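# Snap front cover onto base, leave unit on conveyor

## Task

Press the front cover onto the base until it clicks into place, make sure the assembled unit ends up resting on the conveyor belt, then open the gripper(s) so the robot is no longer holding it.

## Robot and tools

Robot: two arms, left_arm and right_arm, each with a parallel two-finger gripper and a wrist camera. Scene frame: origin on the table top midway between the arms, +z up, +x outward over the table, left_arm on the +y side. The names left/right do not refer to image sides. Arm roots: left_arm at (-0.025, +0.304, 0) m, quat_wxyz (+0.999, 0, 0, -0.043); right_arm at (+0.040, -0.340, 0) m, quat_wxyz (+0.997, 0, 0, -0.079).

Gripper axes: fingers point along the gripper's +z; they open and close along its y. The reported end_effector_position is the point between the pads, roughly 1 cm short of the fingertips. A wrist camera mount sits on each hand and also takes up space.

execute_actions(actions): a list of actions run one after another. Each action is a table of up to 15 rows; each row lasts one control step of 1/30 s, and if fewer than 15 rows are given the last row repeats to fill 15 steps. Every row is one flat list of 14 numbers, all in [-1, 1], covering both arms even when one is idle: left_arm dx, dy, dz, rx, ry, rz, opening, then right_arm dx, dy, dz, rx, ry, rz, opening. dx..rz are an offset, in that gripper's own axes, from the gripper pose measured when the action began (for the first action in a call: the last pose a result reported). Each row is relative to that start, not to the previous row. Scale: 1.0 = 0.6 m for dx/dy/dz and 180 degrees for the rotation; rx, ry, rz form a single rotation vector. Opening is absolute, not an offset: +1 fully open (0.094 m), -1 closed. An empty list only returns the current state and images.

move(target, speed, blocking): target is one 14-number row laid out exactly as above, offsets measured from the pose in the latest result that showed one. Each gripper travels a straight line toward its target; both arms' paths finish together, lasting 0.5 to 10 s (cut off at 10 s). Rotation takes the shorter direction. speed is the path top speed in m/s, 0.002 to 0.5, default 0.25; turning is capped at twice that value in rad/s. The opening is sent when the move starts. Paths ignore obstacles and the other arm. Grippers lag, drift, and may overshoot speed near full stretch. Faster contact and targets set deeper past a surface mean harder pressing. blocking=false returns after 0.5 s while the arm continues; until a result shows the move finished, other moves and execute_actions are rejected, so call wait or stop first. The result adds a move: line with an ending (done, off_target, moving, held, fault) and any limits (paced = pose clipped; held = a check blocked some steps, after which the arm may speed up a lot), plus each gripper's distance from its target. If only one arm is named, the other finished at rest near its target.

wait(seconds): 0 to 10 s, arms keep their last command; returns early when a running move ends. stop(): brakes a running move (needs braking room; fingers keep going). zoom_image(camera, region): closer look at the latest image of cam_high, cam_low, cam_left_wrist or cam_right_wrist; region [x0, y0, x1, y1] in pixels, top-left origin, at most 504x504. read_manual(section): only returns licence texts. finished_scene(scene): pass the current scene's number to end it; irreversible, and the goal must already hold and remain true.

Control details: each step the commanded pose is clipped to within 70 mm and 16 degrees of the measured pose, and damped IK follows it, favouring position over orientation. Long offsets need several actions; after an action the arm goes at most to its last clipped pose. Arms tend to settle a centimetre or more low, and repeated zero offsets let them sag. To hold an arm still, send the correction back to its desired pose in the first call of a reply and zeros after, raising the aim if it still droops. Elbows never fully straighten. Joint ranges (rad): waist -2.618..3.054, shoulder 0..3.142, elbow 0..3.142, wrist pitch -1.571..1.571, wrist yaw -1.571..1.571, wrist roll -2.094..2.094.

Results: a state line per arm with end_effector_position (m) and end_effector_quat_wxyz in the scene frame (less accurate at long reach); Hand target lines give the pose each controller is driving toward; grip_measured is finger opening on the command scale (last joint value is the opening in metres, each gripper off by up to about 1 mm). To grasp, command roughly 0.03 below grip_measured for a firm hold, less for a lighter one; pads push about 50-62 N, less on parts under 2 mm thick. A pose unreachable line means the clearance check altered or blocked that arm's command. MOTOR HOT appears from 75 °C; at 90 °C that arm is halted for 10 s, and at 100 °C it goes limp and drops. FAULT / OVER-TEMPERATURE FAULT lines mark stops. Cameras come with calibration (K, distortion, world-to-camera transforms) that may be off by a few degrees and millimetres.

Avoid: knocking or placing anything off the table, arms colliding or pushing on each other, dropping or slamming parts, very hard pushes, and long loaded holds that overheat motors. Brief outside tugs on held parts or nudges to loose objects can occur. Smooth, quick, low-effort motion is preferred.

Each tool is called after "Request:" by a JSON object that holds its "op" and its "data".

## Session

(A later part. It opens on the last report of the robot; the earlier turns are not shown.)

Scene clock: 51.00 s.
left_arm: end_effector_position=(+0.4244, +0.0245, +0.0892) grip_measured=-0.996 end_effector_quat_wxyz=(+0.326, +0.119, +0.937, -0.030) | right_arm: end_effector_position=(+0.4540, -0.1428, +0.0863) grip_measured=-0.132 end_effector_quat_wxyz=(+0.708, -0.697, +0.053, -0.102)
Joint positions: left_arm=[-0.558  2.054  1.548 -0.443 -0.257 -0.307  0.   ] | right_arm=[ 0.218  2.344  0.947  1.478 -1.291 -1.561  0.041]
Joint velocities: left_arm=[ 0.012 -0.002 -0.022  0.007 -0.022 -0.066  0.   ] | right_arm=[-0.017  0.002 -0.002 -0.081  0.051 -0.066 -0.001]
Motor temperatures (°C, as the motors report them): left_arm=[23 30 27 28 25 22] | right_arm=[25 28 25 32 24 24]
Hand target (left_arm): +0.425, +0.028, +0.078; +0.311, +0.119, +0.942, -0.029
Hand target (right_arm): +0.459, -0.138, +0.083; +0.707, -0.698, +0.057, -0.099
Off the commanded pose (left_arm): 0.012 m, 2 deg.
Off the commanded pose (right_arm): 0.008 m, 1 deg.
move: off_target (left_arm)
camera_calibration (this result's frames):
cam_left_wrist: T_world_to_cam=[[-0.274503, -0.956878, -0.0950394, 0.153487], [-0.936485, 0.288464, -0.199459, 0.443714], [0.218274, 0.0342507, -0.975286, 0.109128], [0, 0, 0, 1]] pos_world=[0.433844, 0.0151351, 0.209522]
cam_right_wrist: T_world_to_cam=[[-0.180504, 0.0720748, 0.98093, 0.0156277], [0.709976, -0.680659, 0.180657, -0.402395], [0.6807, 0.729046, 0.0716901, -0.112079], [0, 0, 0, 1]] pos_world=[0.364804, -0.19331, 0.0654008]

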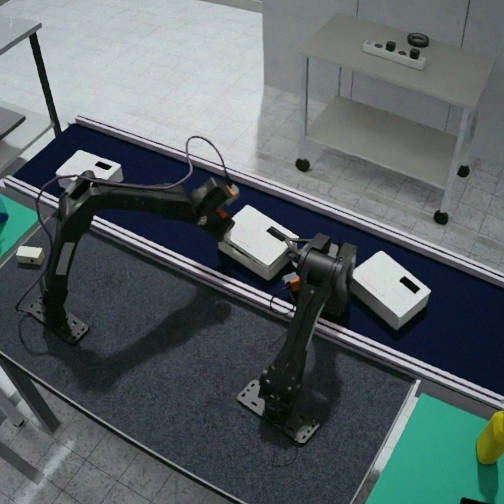

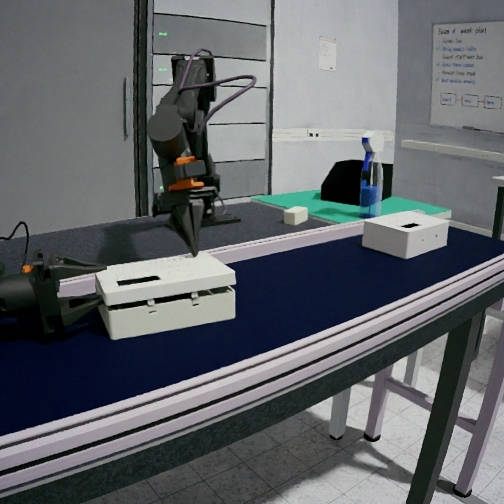

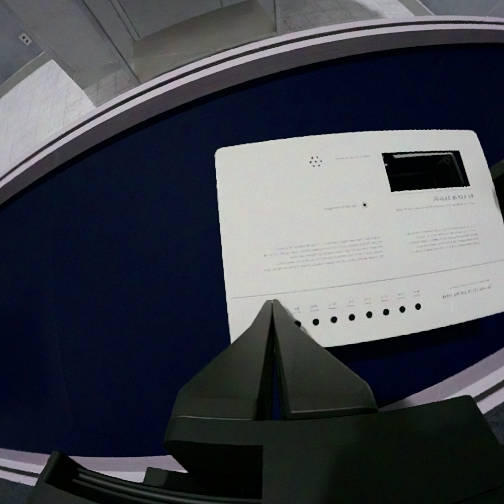

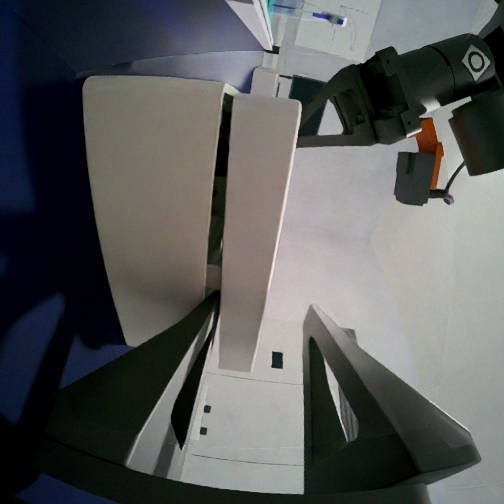

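Request:
{"op": "move", "data": {"target": [-0.04,0,-0.05,0,0,0,-1, 0.008,0.006,0.01,0,0,0.0,-0.13], "speed": 0.08}}

Request:
{"op": "execute_actions", "data": {"actions": [[[0,0,0,0,0,0,-1, 0,0,0.006,0,0,0,-0.17],[0,0,0,0,0,0,-1, 0,0,0.006,0,0,0,-0.2],[0,0,0,0,0,0,-1, 0,0,0.006,0,0,0,-0.23],[0,0,0,0,0,0,-1, 0,0,0.006,0,0,0,-0.26],[0,0,0,0,0,0,-1, 0,0,0.006,0,0,0,-0.29],[0,0,0,0,0,0,-1, 0,0,0.006,0,0,0,-0.32],[0,0,0,0,0,0,-1, 0,0,0.006,0,0,0,-0.35],[0,0,0,0,0,0,-1, 0,0,0.006,0,0,0,-0.38],[0,0,0,0,0,0,-1, 0,0,0.006,0,0,0,-0.41],[0,0,0,0,0,0,-1, 0,0,0.006,0,0,0,-0.44],[0,0,0,0,0,0,-1, 0,0,0.006,0,0,0,-0.47],[0,0,0,0,0,0,-1, 0,0,0.006,0,0,0,-0.5],[0,0,0,0,0,0,-1, 0,0,0.006,0,0,0,-0.53],[0,0,0,0,0,0,-1, 0,0,0.006,0,0,0,-0.56],[0,0,0,0,0,0,-1, 0,0,0.006,0,0,0,-0.59]],[[0,0,0,0,0,0,-1, 0,0,0.006,0,0,0,-0.62],[0,0,0,0,0,0,-1, 0,0,0.006,0,0,0,-0.65],[0,0,0,0,0,0,-1, 0,0,0.006,0,0,0,-0.7],[0,0,0,0,0,0,-1, 0,0,0.006,0,0,0,-0.8]]]}}

Request:
{"op": "zoom_image", "data": {"camera": "cam_low", "region": [40,210,290,350]}}

Request:
{"op": "zoom_image", "data": {"camera": "cam_high", "region": [190,190,330,290]}}

Scene clock: 52.60 s.
left_arm: end_effector_position=(+0.4241, +0.0247, +0.1122) grip_measured=-0.996 end_effector_quat_wxyz=(+0.317, +0.121, +0.940, -0.025) | right_arm: end_effector_position=(+0.4540, -0.1429, +0.0864) grip_measured=-0.132 end_effector_quat_wxyz=(+0.708, -0.697, +0.052, -0.103)
Joint positions: left_arm=[-0.558  2.047  1.645 -0.568 -0.257 -0.307  0.   ] | right_arm=[ 0.218  2.344  0.947  1.478 -1.291 -1.562  0.041]
Joint velocities: left_arm=[ 0.007 -0.017  0.007 -0.022 -0.037 -0.11  -0.001] | right_arm=[ 0.007 -0.007  0.002 -0.007 -0.037  0.007  0.   ]
Motor temperatures (°C, as the motors report them): left_arm=[23 30 27 28 25 22] | right_arm=[25 28 25 32 24 24]
Hand target (left_arm): +0.425, +0.023, +0.128; +0.326, +0.119, +0.937, -0.031
Hand target (right_arm): +0.460, -0.138, +0.083; +0.708, -0.697, +0.053, -0.102
Off the commanded pose (left_arm): 0.015 m, 1 deg.
Off the commanded pose (right_arm): 0.009 m, 0 deg.
move: off_target (left_arm)
camera_calibration (this result's frames):
cam_left_wrist: T_world_to_cam=[[-0.276224, -0.955588, -0.102719, 0.157328], [-0.939781, 0.290934, -0.179358, 0.447135], [0.201277, 0.0469907, -0.978407, 0.138847], [0, 0, 0, 1]] pos_world=[0.43572, 0.0137292, 0.232206]
cam_right_wrist: T_world_to_cam=[[-0.181971, 0.0723011, 0.980642, 0.0163056], [0.709687, -0.680636, 0.181874, -0.402372], [0.68061, 0.729045, 0.0725447, -0.112113], [0, 0, 0, 1]] pos_world=[0.364831, -0.193312, 0.0653241]

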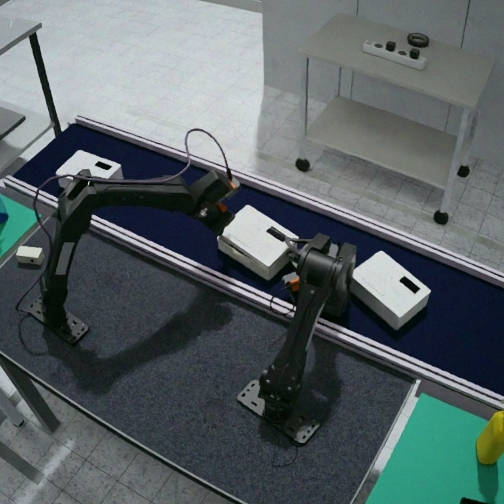

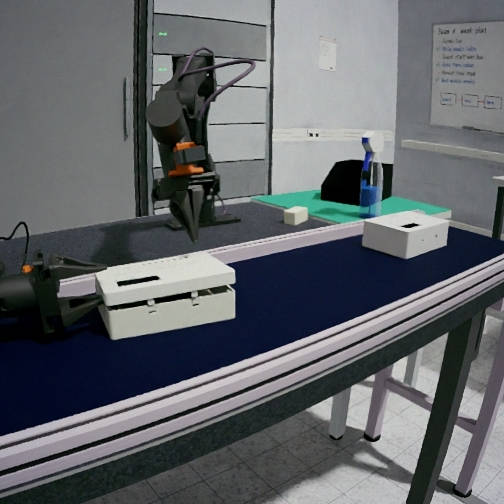

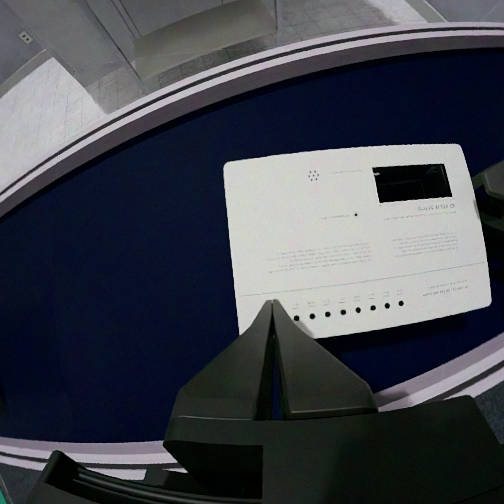

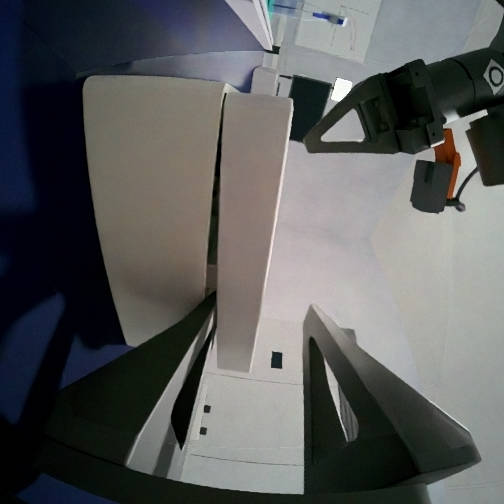

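Scene clock: 53.60 s.
left_arm: end_effector_position=(+0.4241, +0.0247, +0.1122) grip_measured=-0.996 end_effector_quat_wxyz=(+0.317, +0.121, +0.940, -0.025) | right_arm: end_effector_position=(+0.4540, -0.1429, +0.0864) grip_measured=-0.643 end_effector_quat_wxyz=(+0.708, -0.697, +0.052, -0.103)
Joint positions: left_arm=[-0.558  2.047  1.645 -0.568 -0.257 -0.307  0.   ] | right_arm=[ 0.218  2.344  0.947  1.478 -1.291 -1.563  0.017]
Joint velocities: left_arm=[ 0.002 -0.007  0.002  0.037 -0.007 -0.022 -0.001] | right_arm=[-0.007  0.002 -0.002 -0.037 -0.022  0.007 -0.002]
Motor temperatures (°C, as the motors report them): left_arm=[23 30 27 28 25 22] | right_arm=[25 28 25 32 24 24]
Hand target (left_arm): +0.424, +0.025, +0.112; +0.317, +0.121, +0.940, -0.025
Hand target (right_arm): +0.455, -0.139, +0.086; +0.708, -0.697, +0.052, -0.103
Off the commanded pose (left_arm): 0.000 m, 0 deg.
Off the commanded pose (right_arm): 0.004 m, 0 deg.
camera_calibration (this result's frames):
cam_left_wrist: T_world_to_cam=[[-0.276255, -0.955565, -0.102854, 0.157377], [-0.939835, 0.290975, -0.179004, 0.447037], [0.200978, 0.0472146, -0.978457, 0.138933], [0, 0, 0, 1]] pos_world=[0.435695, 0.0137476, 0.232148]
cam_right_wrist: T_world_to_cam=[[-0.183064, 0.0725495, 0.98042, 0.0168566], [0.709466, -0.680609, 0.182835, -0.402351], [0.680548, 0.729046, 0.0731235, -0.112135], [0, 0, 0, 1]] pos_world=[0.364853, -0.193315, 0.0652371]

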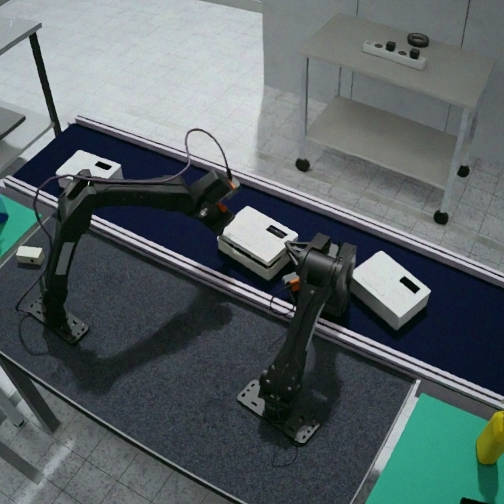

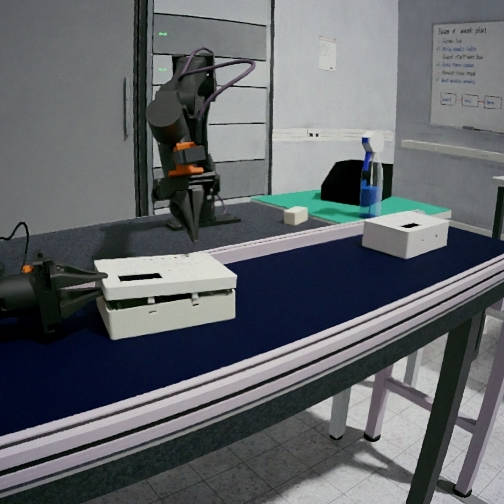

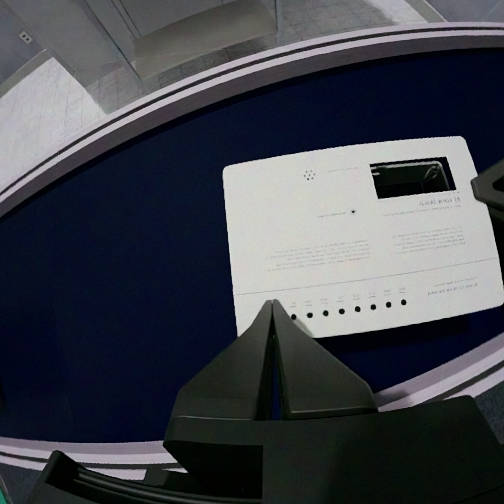

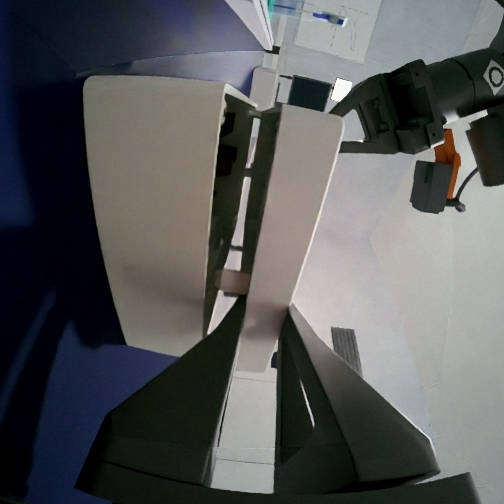

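Region (40, 210, 290, 350) of cam_low's 504x504 image, scaled by 2.016, with more detail than that image has; it fills the top 282 rows of this view, and the rest is white.

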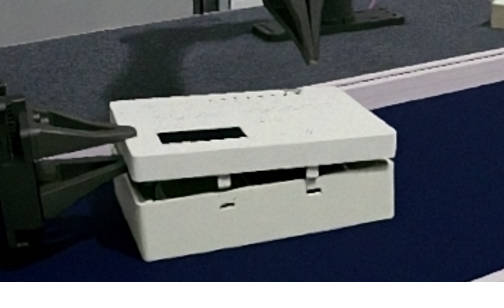

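Region (190, 190, 330, 290) of cam_high's 504x504 image, scaled by 3.600, with more detail than that image has; it fills the top 360 rows of this view, and the rest is white.

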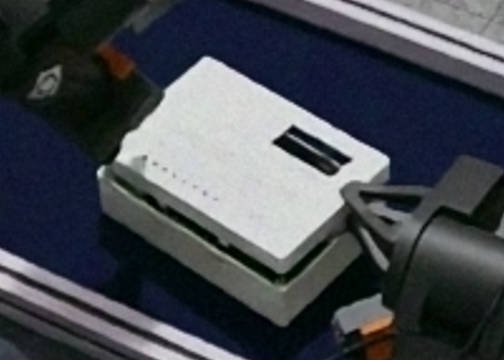

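Request:
{"op": "move", "data": {"target": [-0.03,0,-0.04,0,0,0,-1, 0,-0.025,0,0.015,0,0.0,-0.8], "speed": 0.03}}

Request:
{"op": "zoom_image", "data": {"camera": "cam_low", "region": [40,210,290,350]}}

Request:
{"op": "zoom_image", "data": {"camera": "cam_high", "region": [190,190,330,290]}}

Scene clock: 55.07 s.
left_arm: end_effector_position=(+0.4243, +0.0246, +0.1310) grip_measured=-0.996 end_effector_quat_wxyz=(+0.312, +0.122, +0.942, -0.023) | right_arm: end_effector_position=(+0.4529, -0.1429, +0.0954) grip_measured=-0.643 end_effector_quat_wxyz=(+0.715, -0.690, +0.051, -0.102)
Joint positions: left_arm=[-0.558  2.047  1.726 -0.66  -0.257 -0.307  0.   ] | right_arm=[ 0.218  2.344  0.947  1.554 -1.291 -1.487  0.017]
Joint velocities: left_arm=[-0.012  0.002  0.012 -0.095 -0.066  0.022 -0.001] | right_arm=[-0.012 -0.012 -0.002 -0.007 -0.007 -0.081  0.001]
Motor temperatures (°C, as the motors report them): left_arm=[23 30 27 28 25 22] | right_arm=[25 28 25 32 24 24]
Hand target (left_arm): +0.424, +0.023, +0.142; +0.317, +0.121, +0.940, -0.025
Hand target (right_arm): +0.453, -0.143, +0.102; +0.717, -0.687, +0.051, -0.104
Off the commanded pose (left_arm): 0.011 m, 1 deg.
Off the commanded pose (right_arm): 0.006 m, 2 deg.
joint sent to its limit (right arm) — the command would take joint 4 (wrist pitch) past its upper limit, so that joint was sent only as far as its limit.
move: off_target (left_arm)
camera_calibration (this result's frames):
cam_left_wrist: T_world_to_cam=[[-0.277183, -0.954869, -0.106742, 0.160108], [-0.941375, 0.292129, -0.168743, 0.449932], [0.19231, 0.0537115, -0.979863, 0.16103], [0, 0, 0, 1]] pos_world=[0.436966, 0.0127951, 0.2508]
cam_right_wrist: T_world_to_cam=[[-0.185625, 0.0516298, 0.981263, 0.00587748], [0.710723, -0.682532, 0.170359, -0.402945], [0.67854, 0.729029, 0.0900005, -0.112726], [0, 0, 0, 1]] pos_world=[0.363963, -0.193146, 0.0730233]

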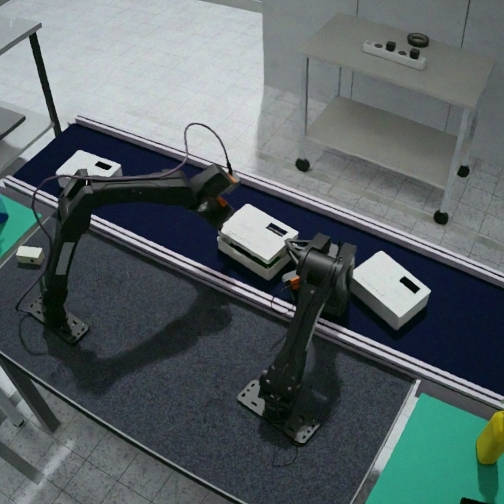

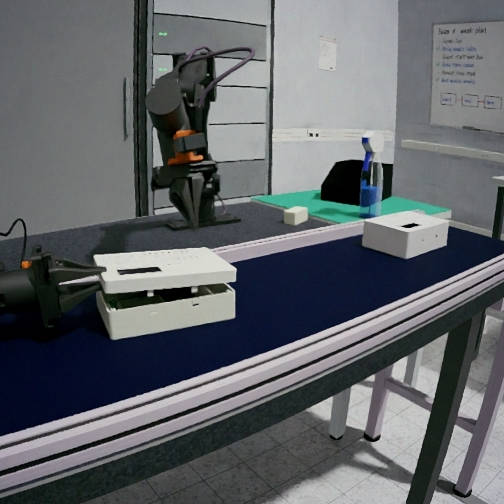

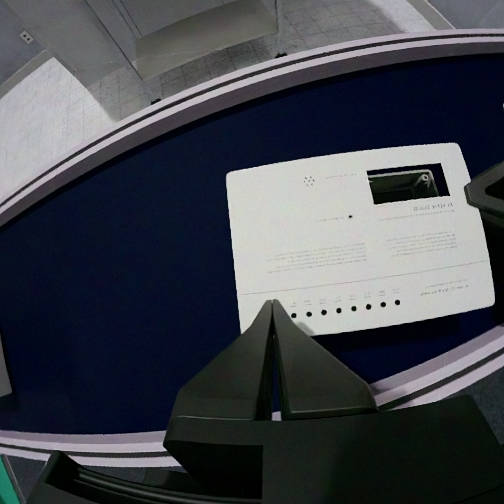

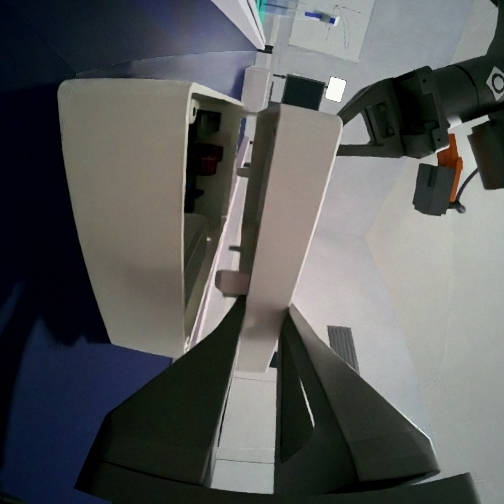

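Region (40, 210, 290, 350) of cam_low's 504x504 image, scaled by 2.016, with more detail than that image has; it fills the top 282 rows of this view, and the rest is white.

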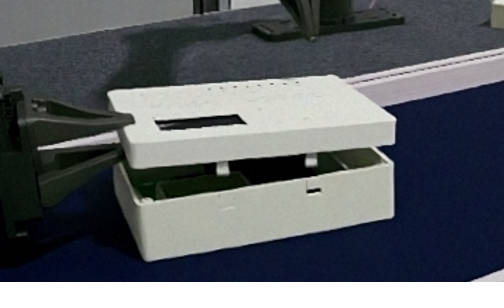

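Region (190, 190, 330, 290) of cam_high's 504x504 image, scaled by 3.600, with more detail than that image has; it fills the top 360 rows of this view, and the rest is white.

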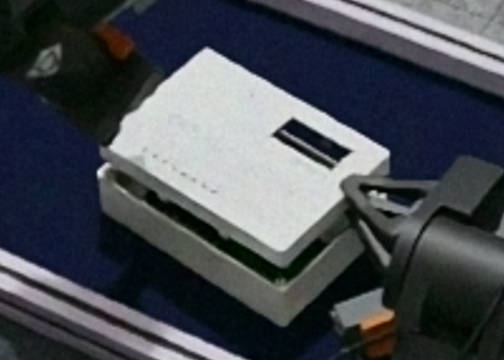

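Request:
{"op": "move", "data": {"target": [-0.05,0.03,-0.07,0,0,0,-1, -0.0175,-0.01,0.009,0.0,0,0.0,-0.8], "speed": 0.03}}

Request:
{"op": "zoom_image", "data": {"camera": "cam_low", "region": [40,210,290,350]}}

Request:
{"op": "zoom_image", "data": {"camera": "cam_high", "region": [190,190,330,290]}}

Scene clock: 57.67 s.
left_arm: end_effector_position=(+0.4263, +0.0351, +0.1647) grip_measured=-0.996 end_effector_quat_wxyz=(+0.302, +0.125, +0.945, -0.016) | right_arm: end_effector_position=(+0.4466, -0.1402, +0.0945) grip_measured=-0.643 end_effector_quat_wxyz=(+0.714, -0.691, +0.052, -0.099)
Joint positions: left_arm=[-0.536  2.047  1.872 -0.827 -0.246 -0.286  0.   ] | right_arm=[ 0.226  2.332  0.921  1.554 -1.288 -1.496  0.017]
Joint velocities: left_arm=[ 0.007  0.002 -0.017 -0.022 -0.022 -0.037 -0.001] | right_arm=[ 0.022  0.002  0.007  0.037  0.037 -0.007  0.   ]
Motor temperatures (°C, as the motors report them): left_arm=[23 30 28 28 25 22] | right_arm=[25 29 25 32 24 24]
Hand target (left_arm): +0.428, +0.040, +0.183; +0.313, +0.122, +0.942, -0.023
Hand target (right_arm): +0.444, -0.136, +0.101; +0.715, -0.689, +0.051, -0.102
Off the commanded pose (left_arm): 0.019 m, 1 deg.
Off the commanded pose (right_arm): 0.009 m, 0 deg.
move: off_target (left_arm)
camera_calibration (this result's frames):
cam_left_wrist: T_world_to_cam=[[-0.28058, -0.952618, -0.117443, 0.177488], [-0.944098, 0.29597, -0.145189, 0.451559], [0.173069, 0.0701406, -0.982409, 0.201115], [0, 0, 0, 1]] pos_world=[0.441308, 0.0213241, 0.283984]
cam_right_wrist: T_world_to_cam=[[-0.17966, 0.0530572, 0.982297, 0.00290632], [0.71469, -0.679114, 0.167396, -0.397481], [0.675973, 0.732113, 0.08409, -0.10816], [0, 0, 0, 1]] pos_world=[0.357711, -0.190904, 0.0727772]

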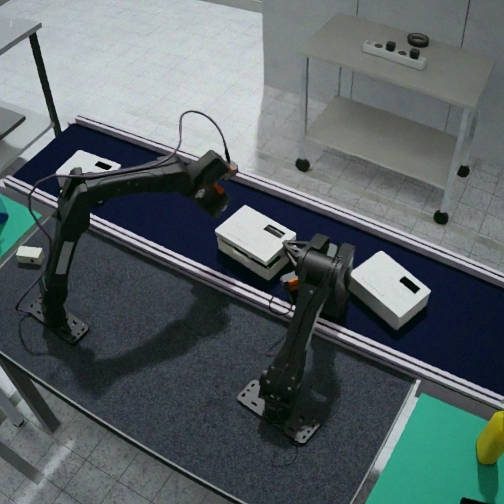

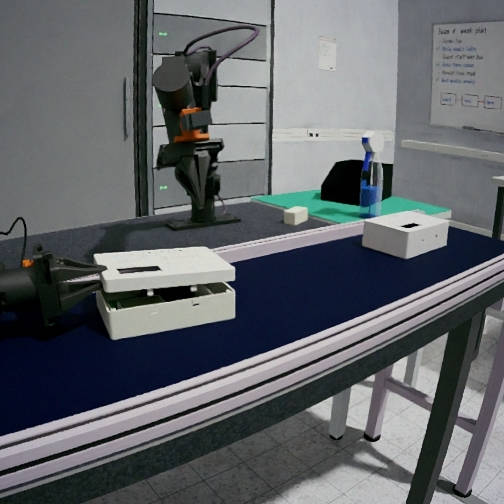

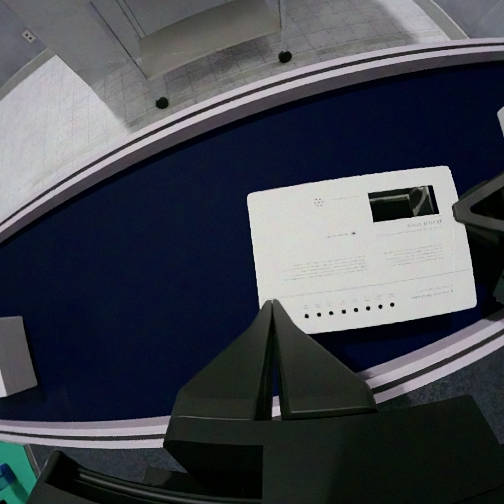

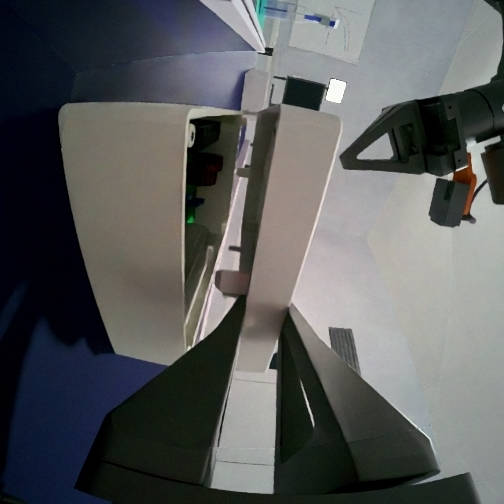

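Region (40, 210, 290, 350) of cam_low's 504x504 image, scaled by 2.016, with more detail than that image has; it fills the top 282 rows of this view, and the rest is white.

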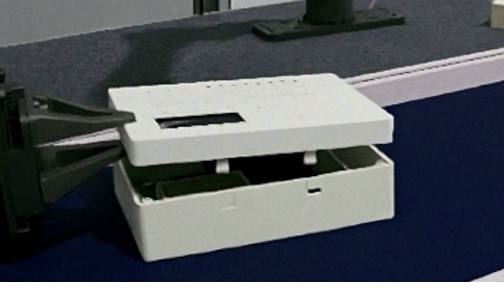

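Region (190, 190, 330, 290) of cam_high's 504x504 image, scaled by 3.600, with more detail than that image has; it fills the top 360 rows of this view, and the rest is white.

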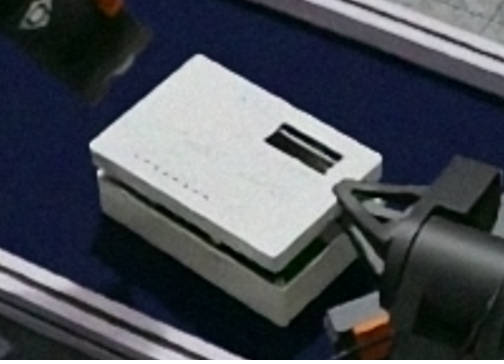

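Request:
{"op": "move", "data": {"target": [-0.018,0.005,-0.025,0,0,0,-1, 0.0155,-0.008,0.009,0.0,0,0.0,-0.8], "speed": 0.02}}

Request:
{"op": "zoom_image", "data": {"camera": "cam_low", "region": [40,210,290,350]}}

Request:
{"op": "zoom_image", "data": {"camera": "cam_high", "region": [190,190,330,290]}}

Scene clock: 59.17 s.
left_arm: end_effector_position=(+0.4259, +0.0354, +0.1804) grip_measured=-0.996 end_effector_quat_wxyz=(+0.304, +0.125, +0.944, -0.017) | right_arm: end_effector_position=(+0.4504, -0.1400, +0.0942) grip_measured=-0.643 end_effector_quat_wxyz=(+0.713, -0.692, +0.057, -0.094)
Joint positions: left_arm=[-0.536  2.047  1.933 -0.883 -0.246 -0.285  0.   ] | right_arm=[ 0.226  2.332  0.936  1.523 -1.288 -1.497  0.017]
Joint velocities: left_arm=[ 0.002 -0.007 -0.017  0.007 -0.007 -0.095 -0.001] | right_arm=[-0.032 -0.007  0.012  0.007  0.037 -0.022 -0.   ]
Motor temperatures (°C, as the motors report them): left_arm=[23 30 28 28 25 22] | right_arm=[25 29 25 32 24 24]
Hand target (left_arm): +0.427, +0.037, +0.183; +0.302, +0.125, +0.945, -0.016
Hand target (right_arm): +0.456, -0.137, +0.100; +0.714, -0.691, +0.052, -0.099
Off the commanded pose (left_arm): 0.004 m, 0 deg.
Off the commanded pose (right_arm): 0.009 m, 1 deg.
move: done
camera_calibration (this result's frames):
cam_left_wrist: T_world_to_cam=[[-0.280656, -0.952789, -0.115867, 0.179189], [-0.943418, 0.29606, -0.149366, 0.453813], [0.176618, 0.0673902, -0.98197, 0.215125], [0, 0, 0, 1]] pos_world=[0.440431, 0.0218758, 0.299793]
cam_right_wrist: T_world_to_cam=[[-0.165409, 0.0543337, 0.984727, -0.00256743], [0.717018, -0.678935, 0.157902, -0.400079], [0.677145, 0.732185, 0.0733434, -0.110375], [0, 0, 0, 1]] pos_world=[0.361179, -0.190673, 0.0737967]

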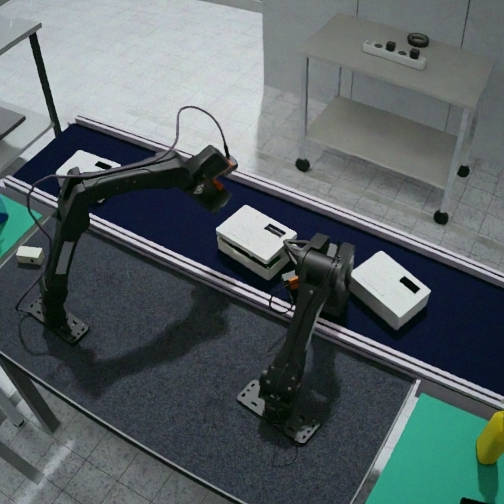

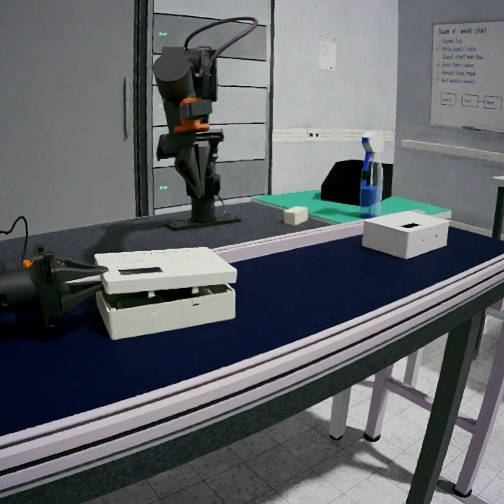

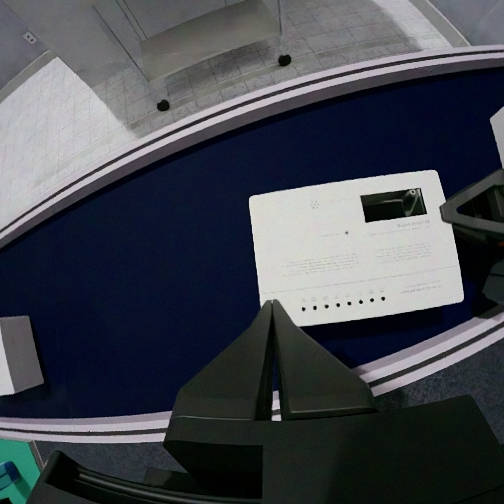

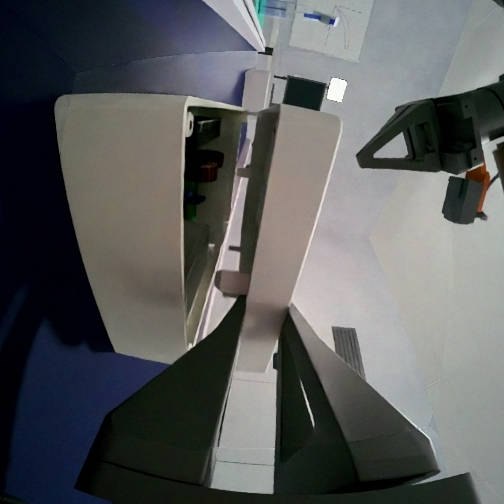

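Region (40, 210, 290, 350) of cam_low's 504x504 image, scaled by 2.016, with more detail than that image has; it fills the top 282 rows of this view, and the rest is white.

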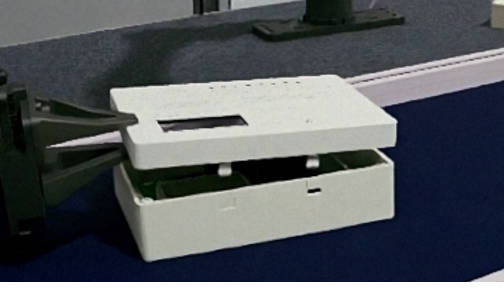

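Region (190, 190, 330, 290) of cam_high's 504x504 image, scaled by 3.600, with more detail than that image has; it fills the top 360 rows of this view, and the rest is white.

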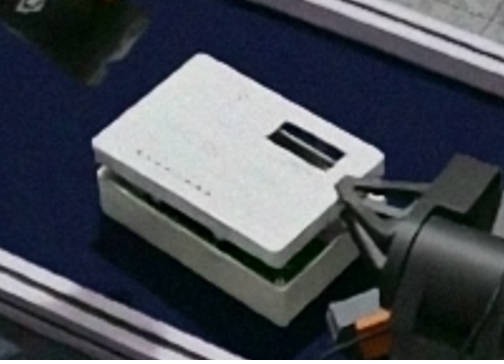

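Request:
{"op": "move", "data": {"target": [0,0,0,0,0,0,-1, 0,0.02,0,0.0,0,0.0,-0.8], "speed": 0.02}}

Request:
{"op": "zoom_image", "data": {"camera": "cam_low", "region": [40,210,290,350]}}

Request:
{"op": "zoom_image", "data": {"camera": "cam_high", "region": [190,190,330,290]}}

Scene clock: 60.17 s.
left_arm: end_effector_position=(+0.4255, +0.0356, +0.1802) grip_measured=-0.996 end_effector_quat_wxyz=(+0.303, +0.125, +0.945, -0.017) | right_arm: end_effector_position=(+0.4490, -0.1401, +0.0870) grip_measured=-0.643 end_effector_quat_wxyz=(+0.714, -0.692, +0.053, -0.098)
Joint positions: left_arm=[-0.536  2.047  1.933 -0.885 -0.246 -0.285  0.   ] | right_arm=[ 0.226  2.36   0.936  1.559 -1.288 -1.5    0.017]
Joint velocities: left_arm=[ 0.007 -0.012  0.012  0.022 -0.007  0.022  0.001] | right_arm=[-0.017 -0.002  0.017 -0.037 -0.037 -0.037 -0.   ]
Motor temperatures (°C, as the motors report them): left_arm=[23 30 28 28 25 22] | right_arm=[25 29 25 32 24 24]
Hand target (left_arm): +0.426, +0.035, +0.180; +0.304, +0.125, +0.944, -0.017
Hand target (right_arm): +0.451, -0.140, +0.082; +0.713, -0.692, +0.057, -0.094
Off the commanded pose (left_arm): 0.000 m, 0 deg.
Off the commanded pose (right_arm): 0.005 m, 1 deg.
move: done
camera_calibration (this result's frames):
cam_left_wrist: T_world_to_cam=[[-0.280836, -0.95266, -0.116489, 0.179471], [-0.943649, 0.296224, -0.147574, 0.453178], [0.175095, 0.0684802, -0.982167, 0.215564], [0, 0, 0, 1]] pos_world=[0.440299, 0.0219704, 0.299504]
cam_right_wrist: T_world_to_cam=[[-0.175816, 0.0545907, 0.982908, 0.00910574], [0.71522, -0.678986, 0.165644, -0.397926], [0.676423, 0.732119, 0.080332, -0.109171], [0, 0, 0, 1]] pos_world=[0.360052, -0.190758, 0.0657341]

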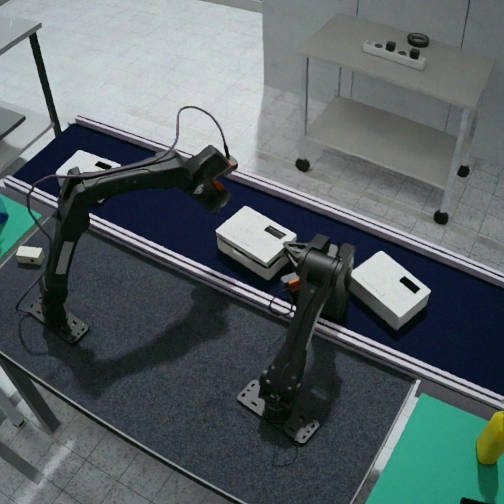

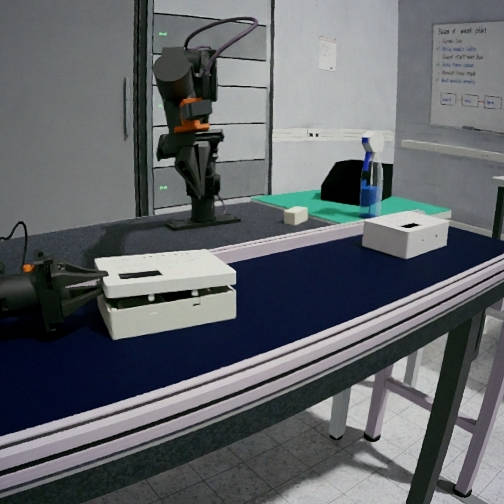

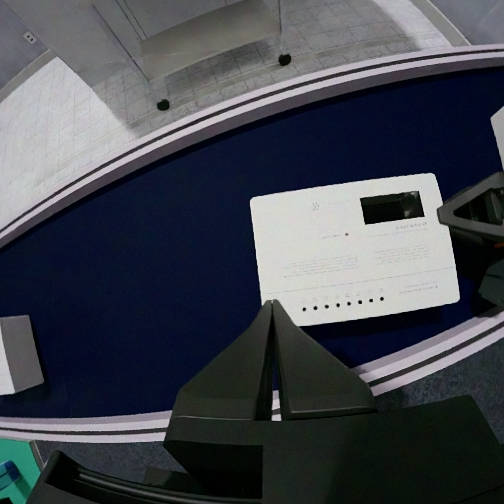

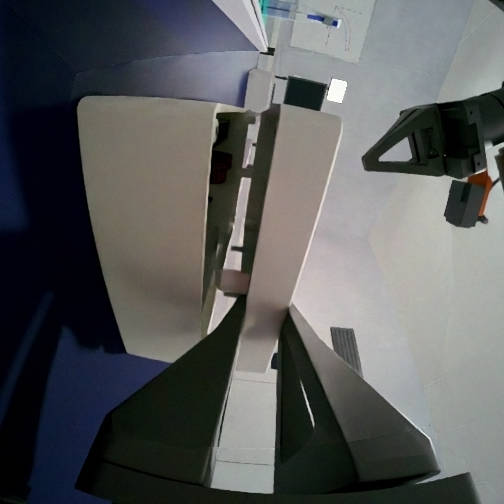

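Region (40, 210, 290, 350) of cam_low's 504x504 image, scaled by 2.016, with more detail than that image has; it fills the top 282 rows of this view, and the rest is white.

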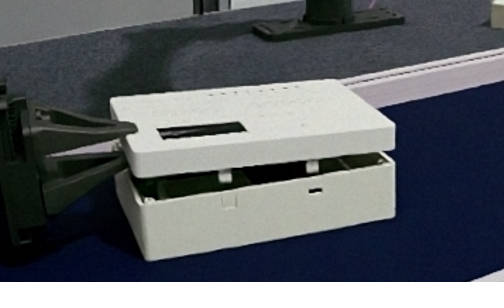

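Region (190, 190, 330, 290) of cam_high's 504x504 image, scaled by 3.600, with more detail than that image has; it fills the top 360 rows of this view, and the rest is white.

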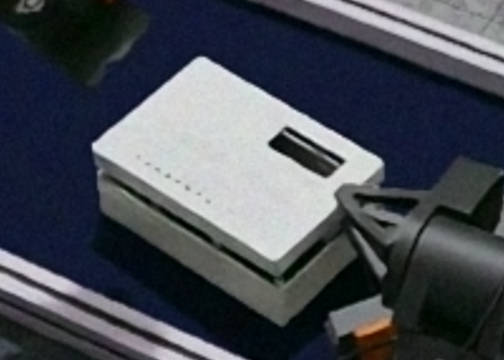

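Request:
{"op": "execute_actions", "data": {"actions": [[[0,0,0,0,0,0,-1, 0,0.004,0,0,0,0,-0.63],[0,0,0,0,0,0,-1, 0,0.004,0,0,0,0,-0.61],[0,0,0,0,0,0,-1, 0,0.004,0,0,0,0,-0.59],[0,0,0,0,0,0,-1, 0,0.004,0,0,0,0,-0.57],[0,0,0,0,0,0,-1, 0,0.004,0,0,0,0,-0.55],[0,0,0,0,0,0,-1, 0,0.004,0,0,0,0,-0.53],[0,0,0,0,0,0,-1, 0,0.004,0,0,0,0,-0.51],[0,0,0,0,0,0,-1, 0,0.004,0,0,0,0,-0.49],[0,0,0,0,0,0,-1, 0,0.004,0,0,0,0,-0.47],[0,0,0,0,0,0,-1, 0,0.004,0,0,0,0,-0.45],[0,0,0,0,0,0,-1, 0,0.004,0,0,0,0,-0.43],[0,0,0,0,0,0,-1, 0,0.004,0,0,0,0,-0.40],[0,0,0,0,0,0,-1, 0,0.004,0,0,0,0,-0.37],[0,0,0,0,0,0,-1, 0,0.004,0,0,0,0,-0.34],[0,0,0,0,0,0,-1, 0,0.004,0,0,0,0,-0.31]],[[0,0,0,0,0,0,-1, 0,0.004,0,0,0,0,-0.28]]]}}

Request:
{"op": "zoom_image", "data": {"camera": "cam_low", "region": [40,210,290,350]}}

Request:
{"op": "zoom_image", "data": {"camera": "cam_high", "region": [190,190,330,290]}}

Scene clock: 61.47 s.
left_arm: end_effector_position=(+0.4255, +0.0356, +0.1802) grip_measured=-0.996 end_effector_quat_wxyz=(+0.303, +0.125, +0.945, -0.017) | right_arm: end_effector_position=(+0.4490, -0.1401, +0.0873) grip_measured=-0.282 end_effector_quat_wxyz=(+0.714, -0.692, +0.052, -0.099)
Joint positions: left_arm=[-0.536  2.047  1.933 -0.885 -0.246 -0.285  0.   ] | right_arm=[ 0.226  2.361  0.936  1.562 -1.288 -1.501  0.034]
Joint velocities: left_arm=[ 0.017 -0.017  0.007  0.051  0.051 -0.022  0.   ] | right_arm=[ 0.007 -0.022  0.002 -0.007  0.022 -0.007 -0.001]
Motor temperatures (°C, as the motors report them): left_arm=[23 30 28 28 25 22] | right_arm=[25 29 25 32 24 24]
Hand target (left_arm): +0.426, +0.036, +0.180; +0.303, +0.125, +0.945, -0.017
Hand target (right_arm): +0.449, -0.140, +0.085; +0.714, -0.692, +0.052, -0.099
Off the commanded pose (left_arm): 0.000 m, 0 deg.
Off the commanded pose (right_arm): 0.002 m, 0 deg.
joint sent to its limit (right arm) — the command would take joint 4 (wrist pitch) past its upper limit, so that joint was sent only as far as its limit.
camera_calibration (this result's frames):
cam_left_wrist: T_world_to_cam=[[-0.280836, -0.95266, -0.116489, 0.179471], [-0.943649, 0.296224, -0.147574, 0.453178], [0.175095, 0.0684802, -0.982167, 0.215564], [0, 0, 0, 1]] pos_world=[0.440299, 0.0219704, 0.299504]
cam_right_wrist: T_world_to_cam=[[-0.178799, 0.0544965, 0.982375, 0.0102617], [0.714704, -0.679012, 0.167749, -0.397876], [0.676187, 0.732101, 0.082458, -0.109225], [0, 0, 0, 1]] pos_world=[0.360055, -0.190758, 0.0656689]

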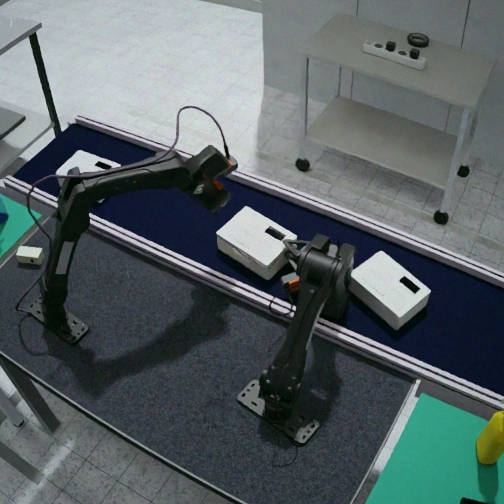

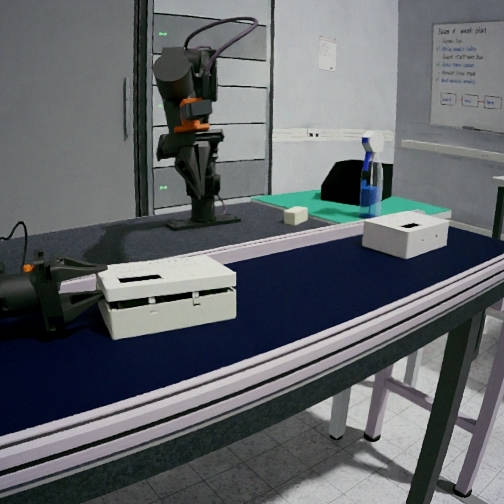

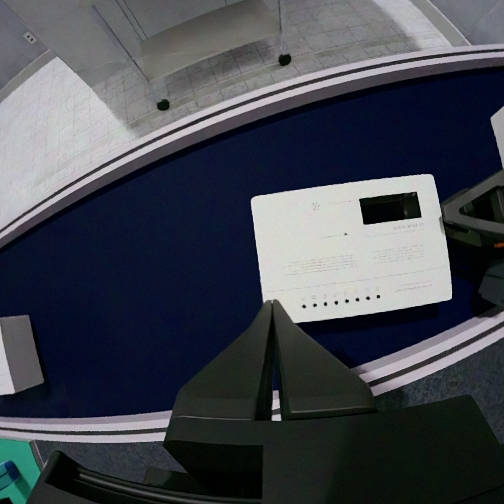

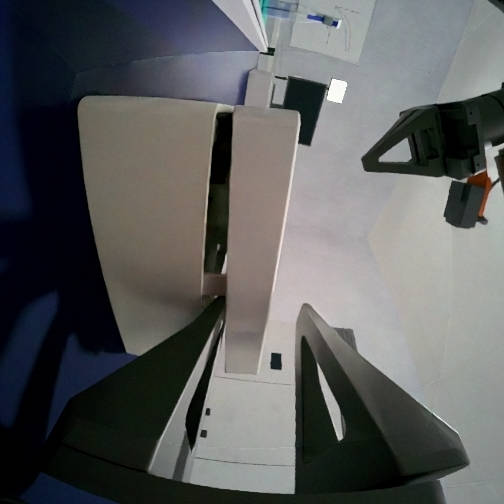

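Region (40, 210, 290, 350) of cam_low's 504x504 image, scaled by 2.016, with more detail than that image has; it fills the top 282 rows of this view, and the rest is white.

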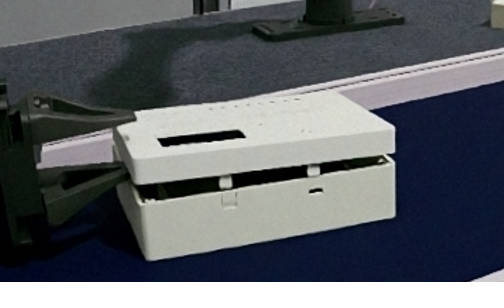

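Region (190, 190, 330, 290) of cam_high's 504x504 image, scaled by 3.600, with more detail than that image has; it fills the top 360 rows of this view, and the rest is white.

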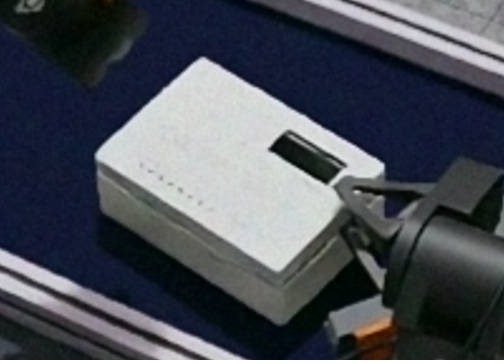

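Request:
{"op": "execute_actions", "data": {"actions": []}}

Scene clock: 61.83 s.
left_arm: end_effector_position=(+0.4255, +0.0356, +0.1802) grip_measured=-0.996 end_effector_quat_wxyz=(+0.303, +0.125, +0.945, -0.017) | right_arm: end_effector_position=(+0.4490, -0.1401, +0.0873) grip_measured=-0.282 end_effector_quat_wxyz=(+0.714, -0.692, +0.052, -0.099)
Joint positions: left_arm=[-0.536  2.047  1.933 -0.885 -0.246 -0.285  0.   ] | right_arm=[ 0.226  2.361  0.936  1.562 -1.288 -1.501  0.034]
Joint velocities: left_arm=[ 0.012  0.002  0.002 -0.022  0.022  0.081  0.   ] | right_arm=[ 0.007 -0.012  0.012  0.037  0.037 -0.066 -0.   ]
Motor temperatures (°C, as the motors report them): left_arm=[23 30 28 28 25 22] | right_arm=[25 29 25 32 24 24]
Hand target (left_arm): +0.426, +0.036, +0.180; +0.303, +0.125, +0.945, -0.017
Hand target (right_arm): +0.449, -0.140, +0.085; +0.714, -0.692, +0.052, -0.099
Off the commanded pose (left_arm): 0.000 m, 0 deg.
Off the commanded pose (right_arm): 0.002 m, 0 deg.
camera_calibration (this result's frames):
cam_left_wrist: T_world_to_cam=[[-0.280836, -0.95266, -0.116489, 0.179471], [-0.943649, 0.296224, -0.147574, 0.453178], [0.175095, 0.0684802, -0.982167, 0.215564], [0, 0, 0, 1]] pos_world=[0.440299, 0.0219704, 0.299504]
cam_right_wrist: T_world_to_cam=[[-0.178799, 0.0544965, 0.982375, 0.0102617], [0.714704, -0.679012, 0.167749, -0.397876], [0.676187, 0.732101, 0.082458, -0.109225], [0, 0, 0, 1]] pos_world=[0.360055, -0.190758, 0.0656689]

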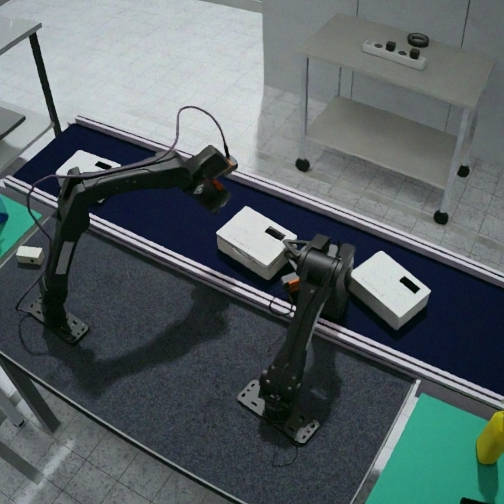

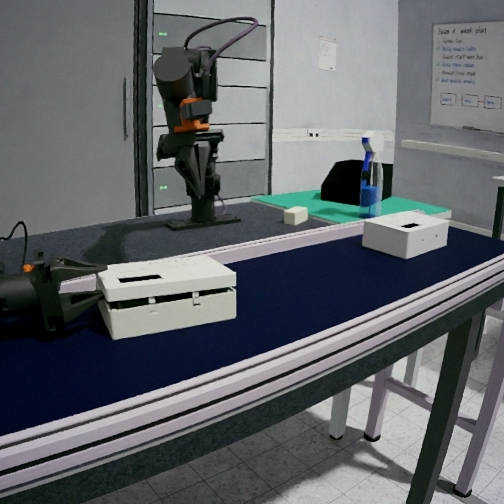

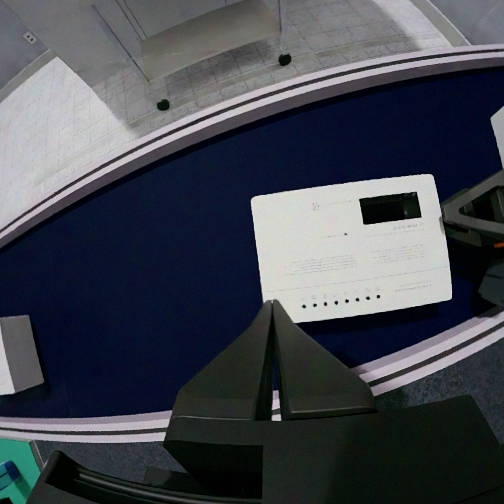

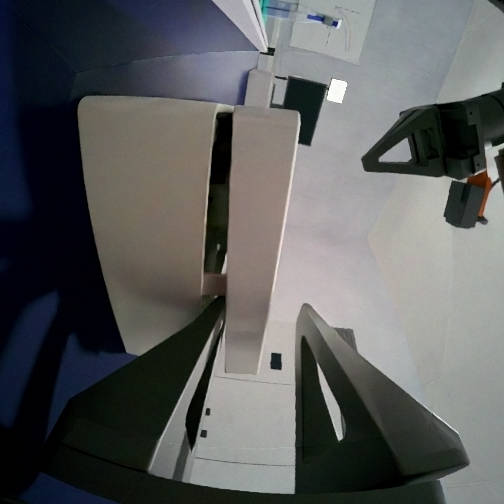

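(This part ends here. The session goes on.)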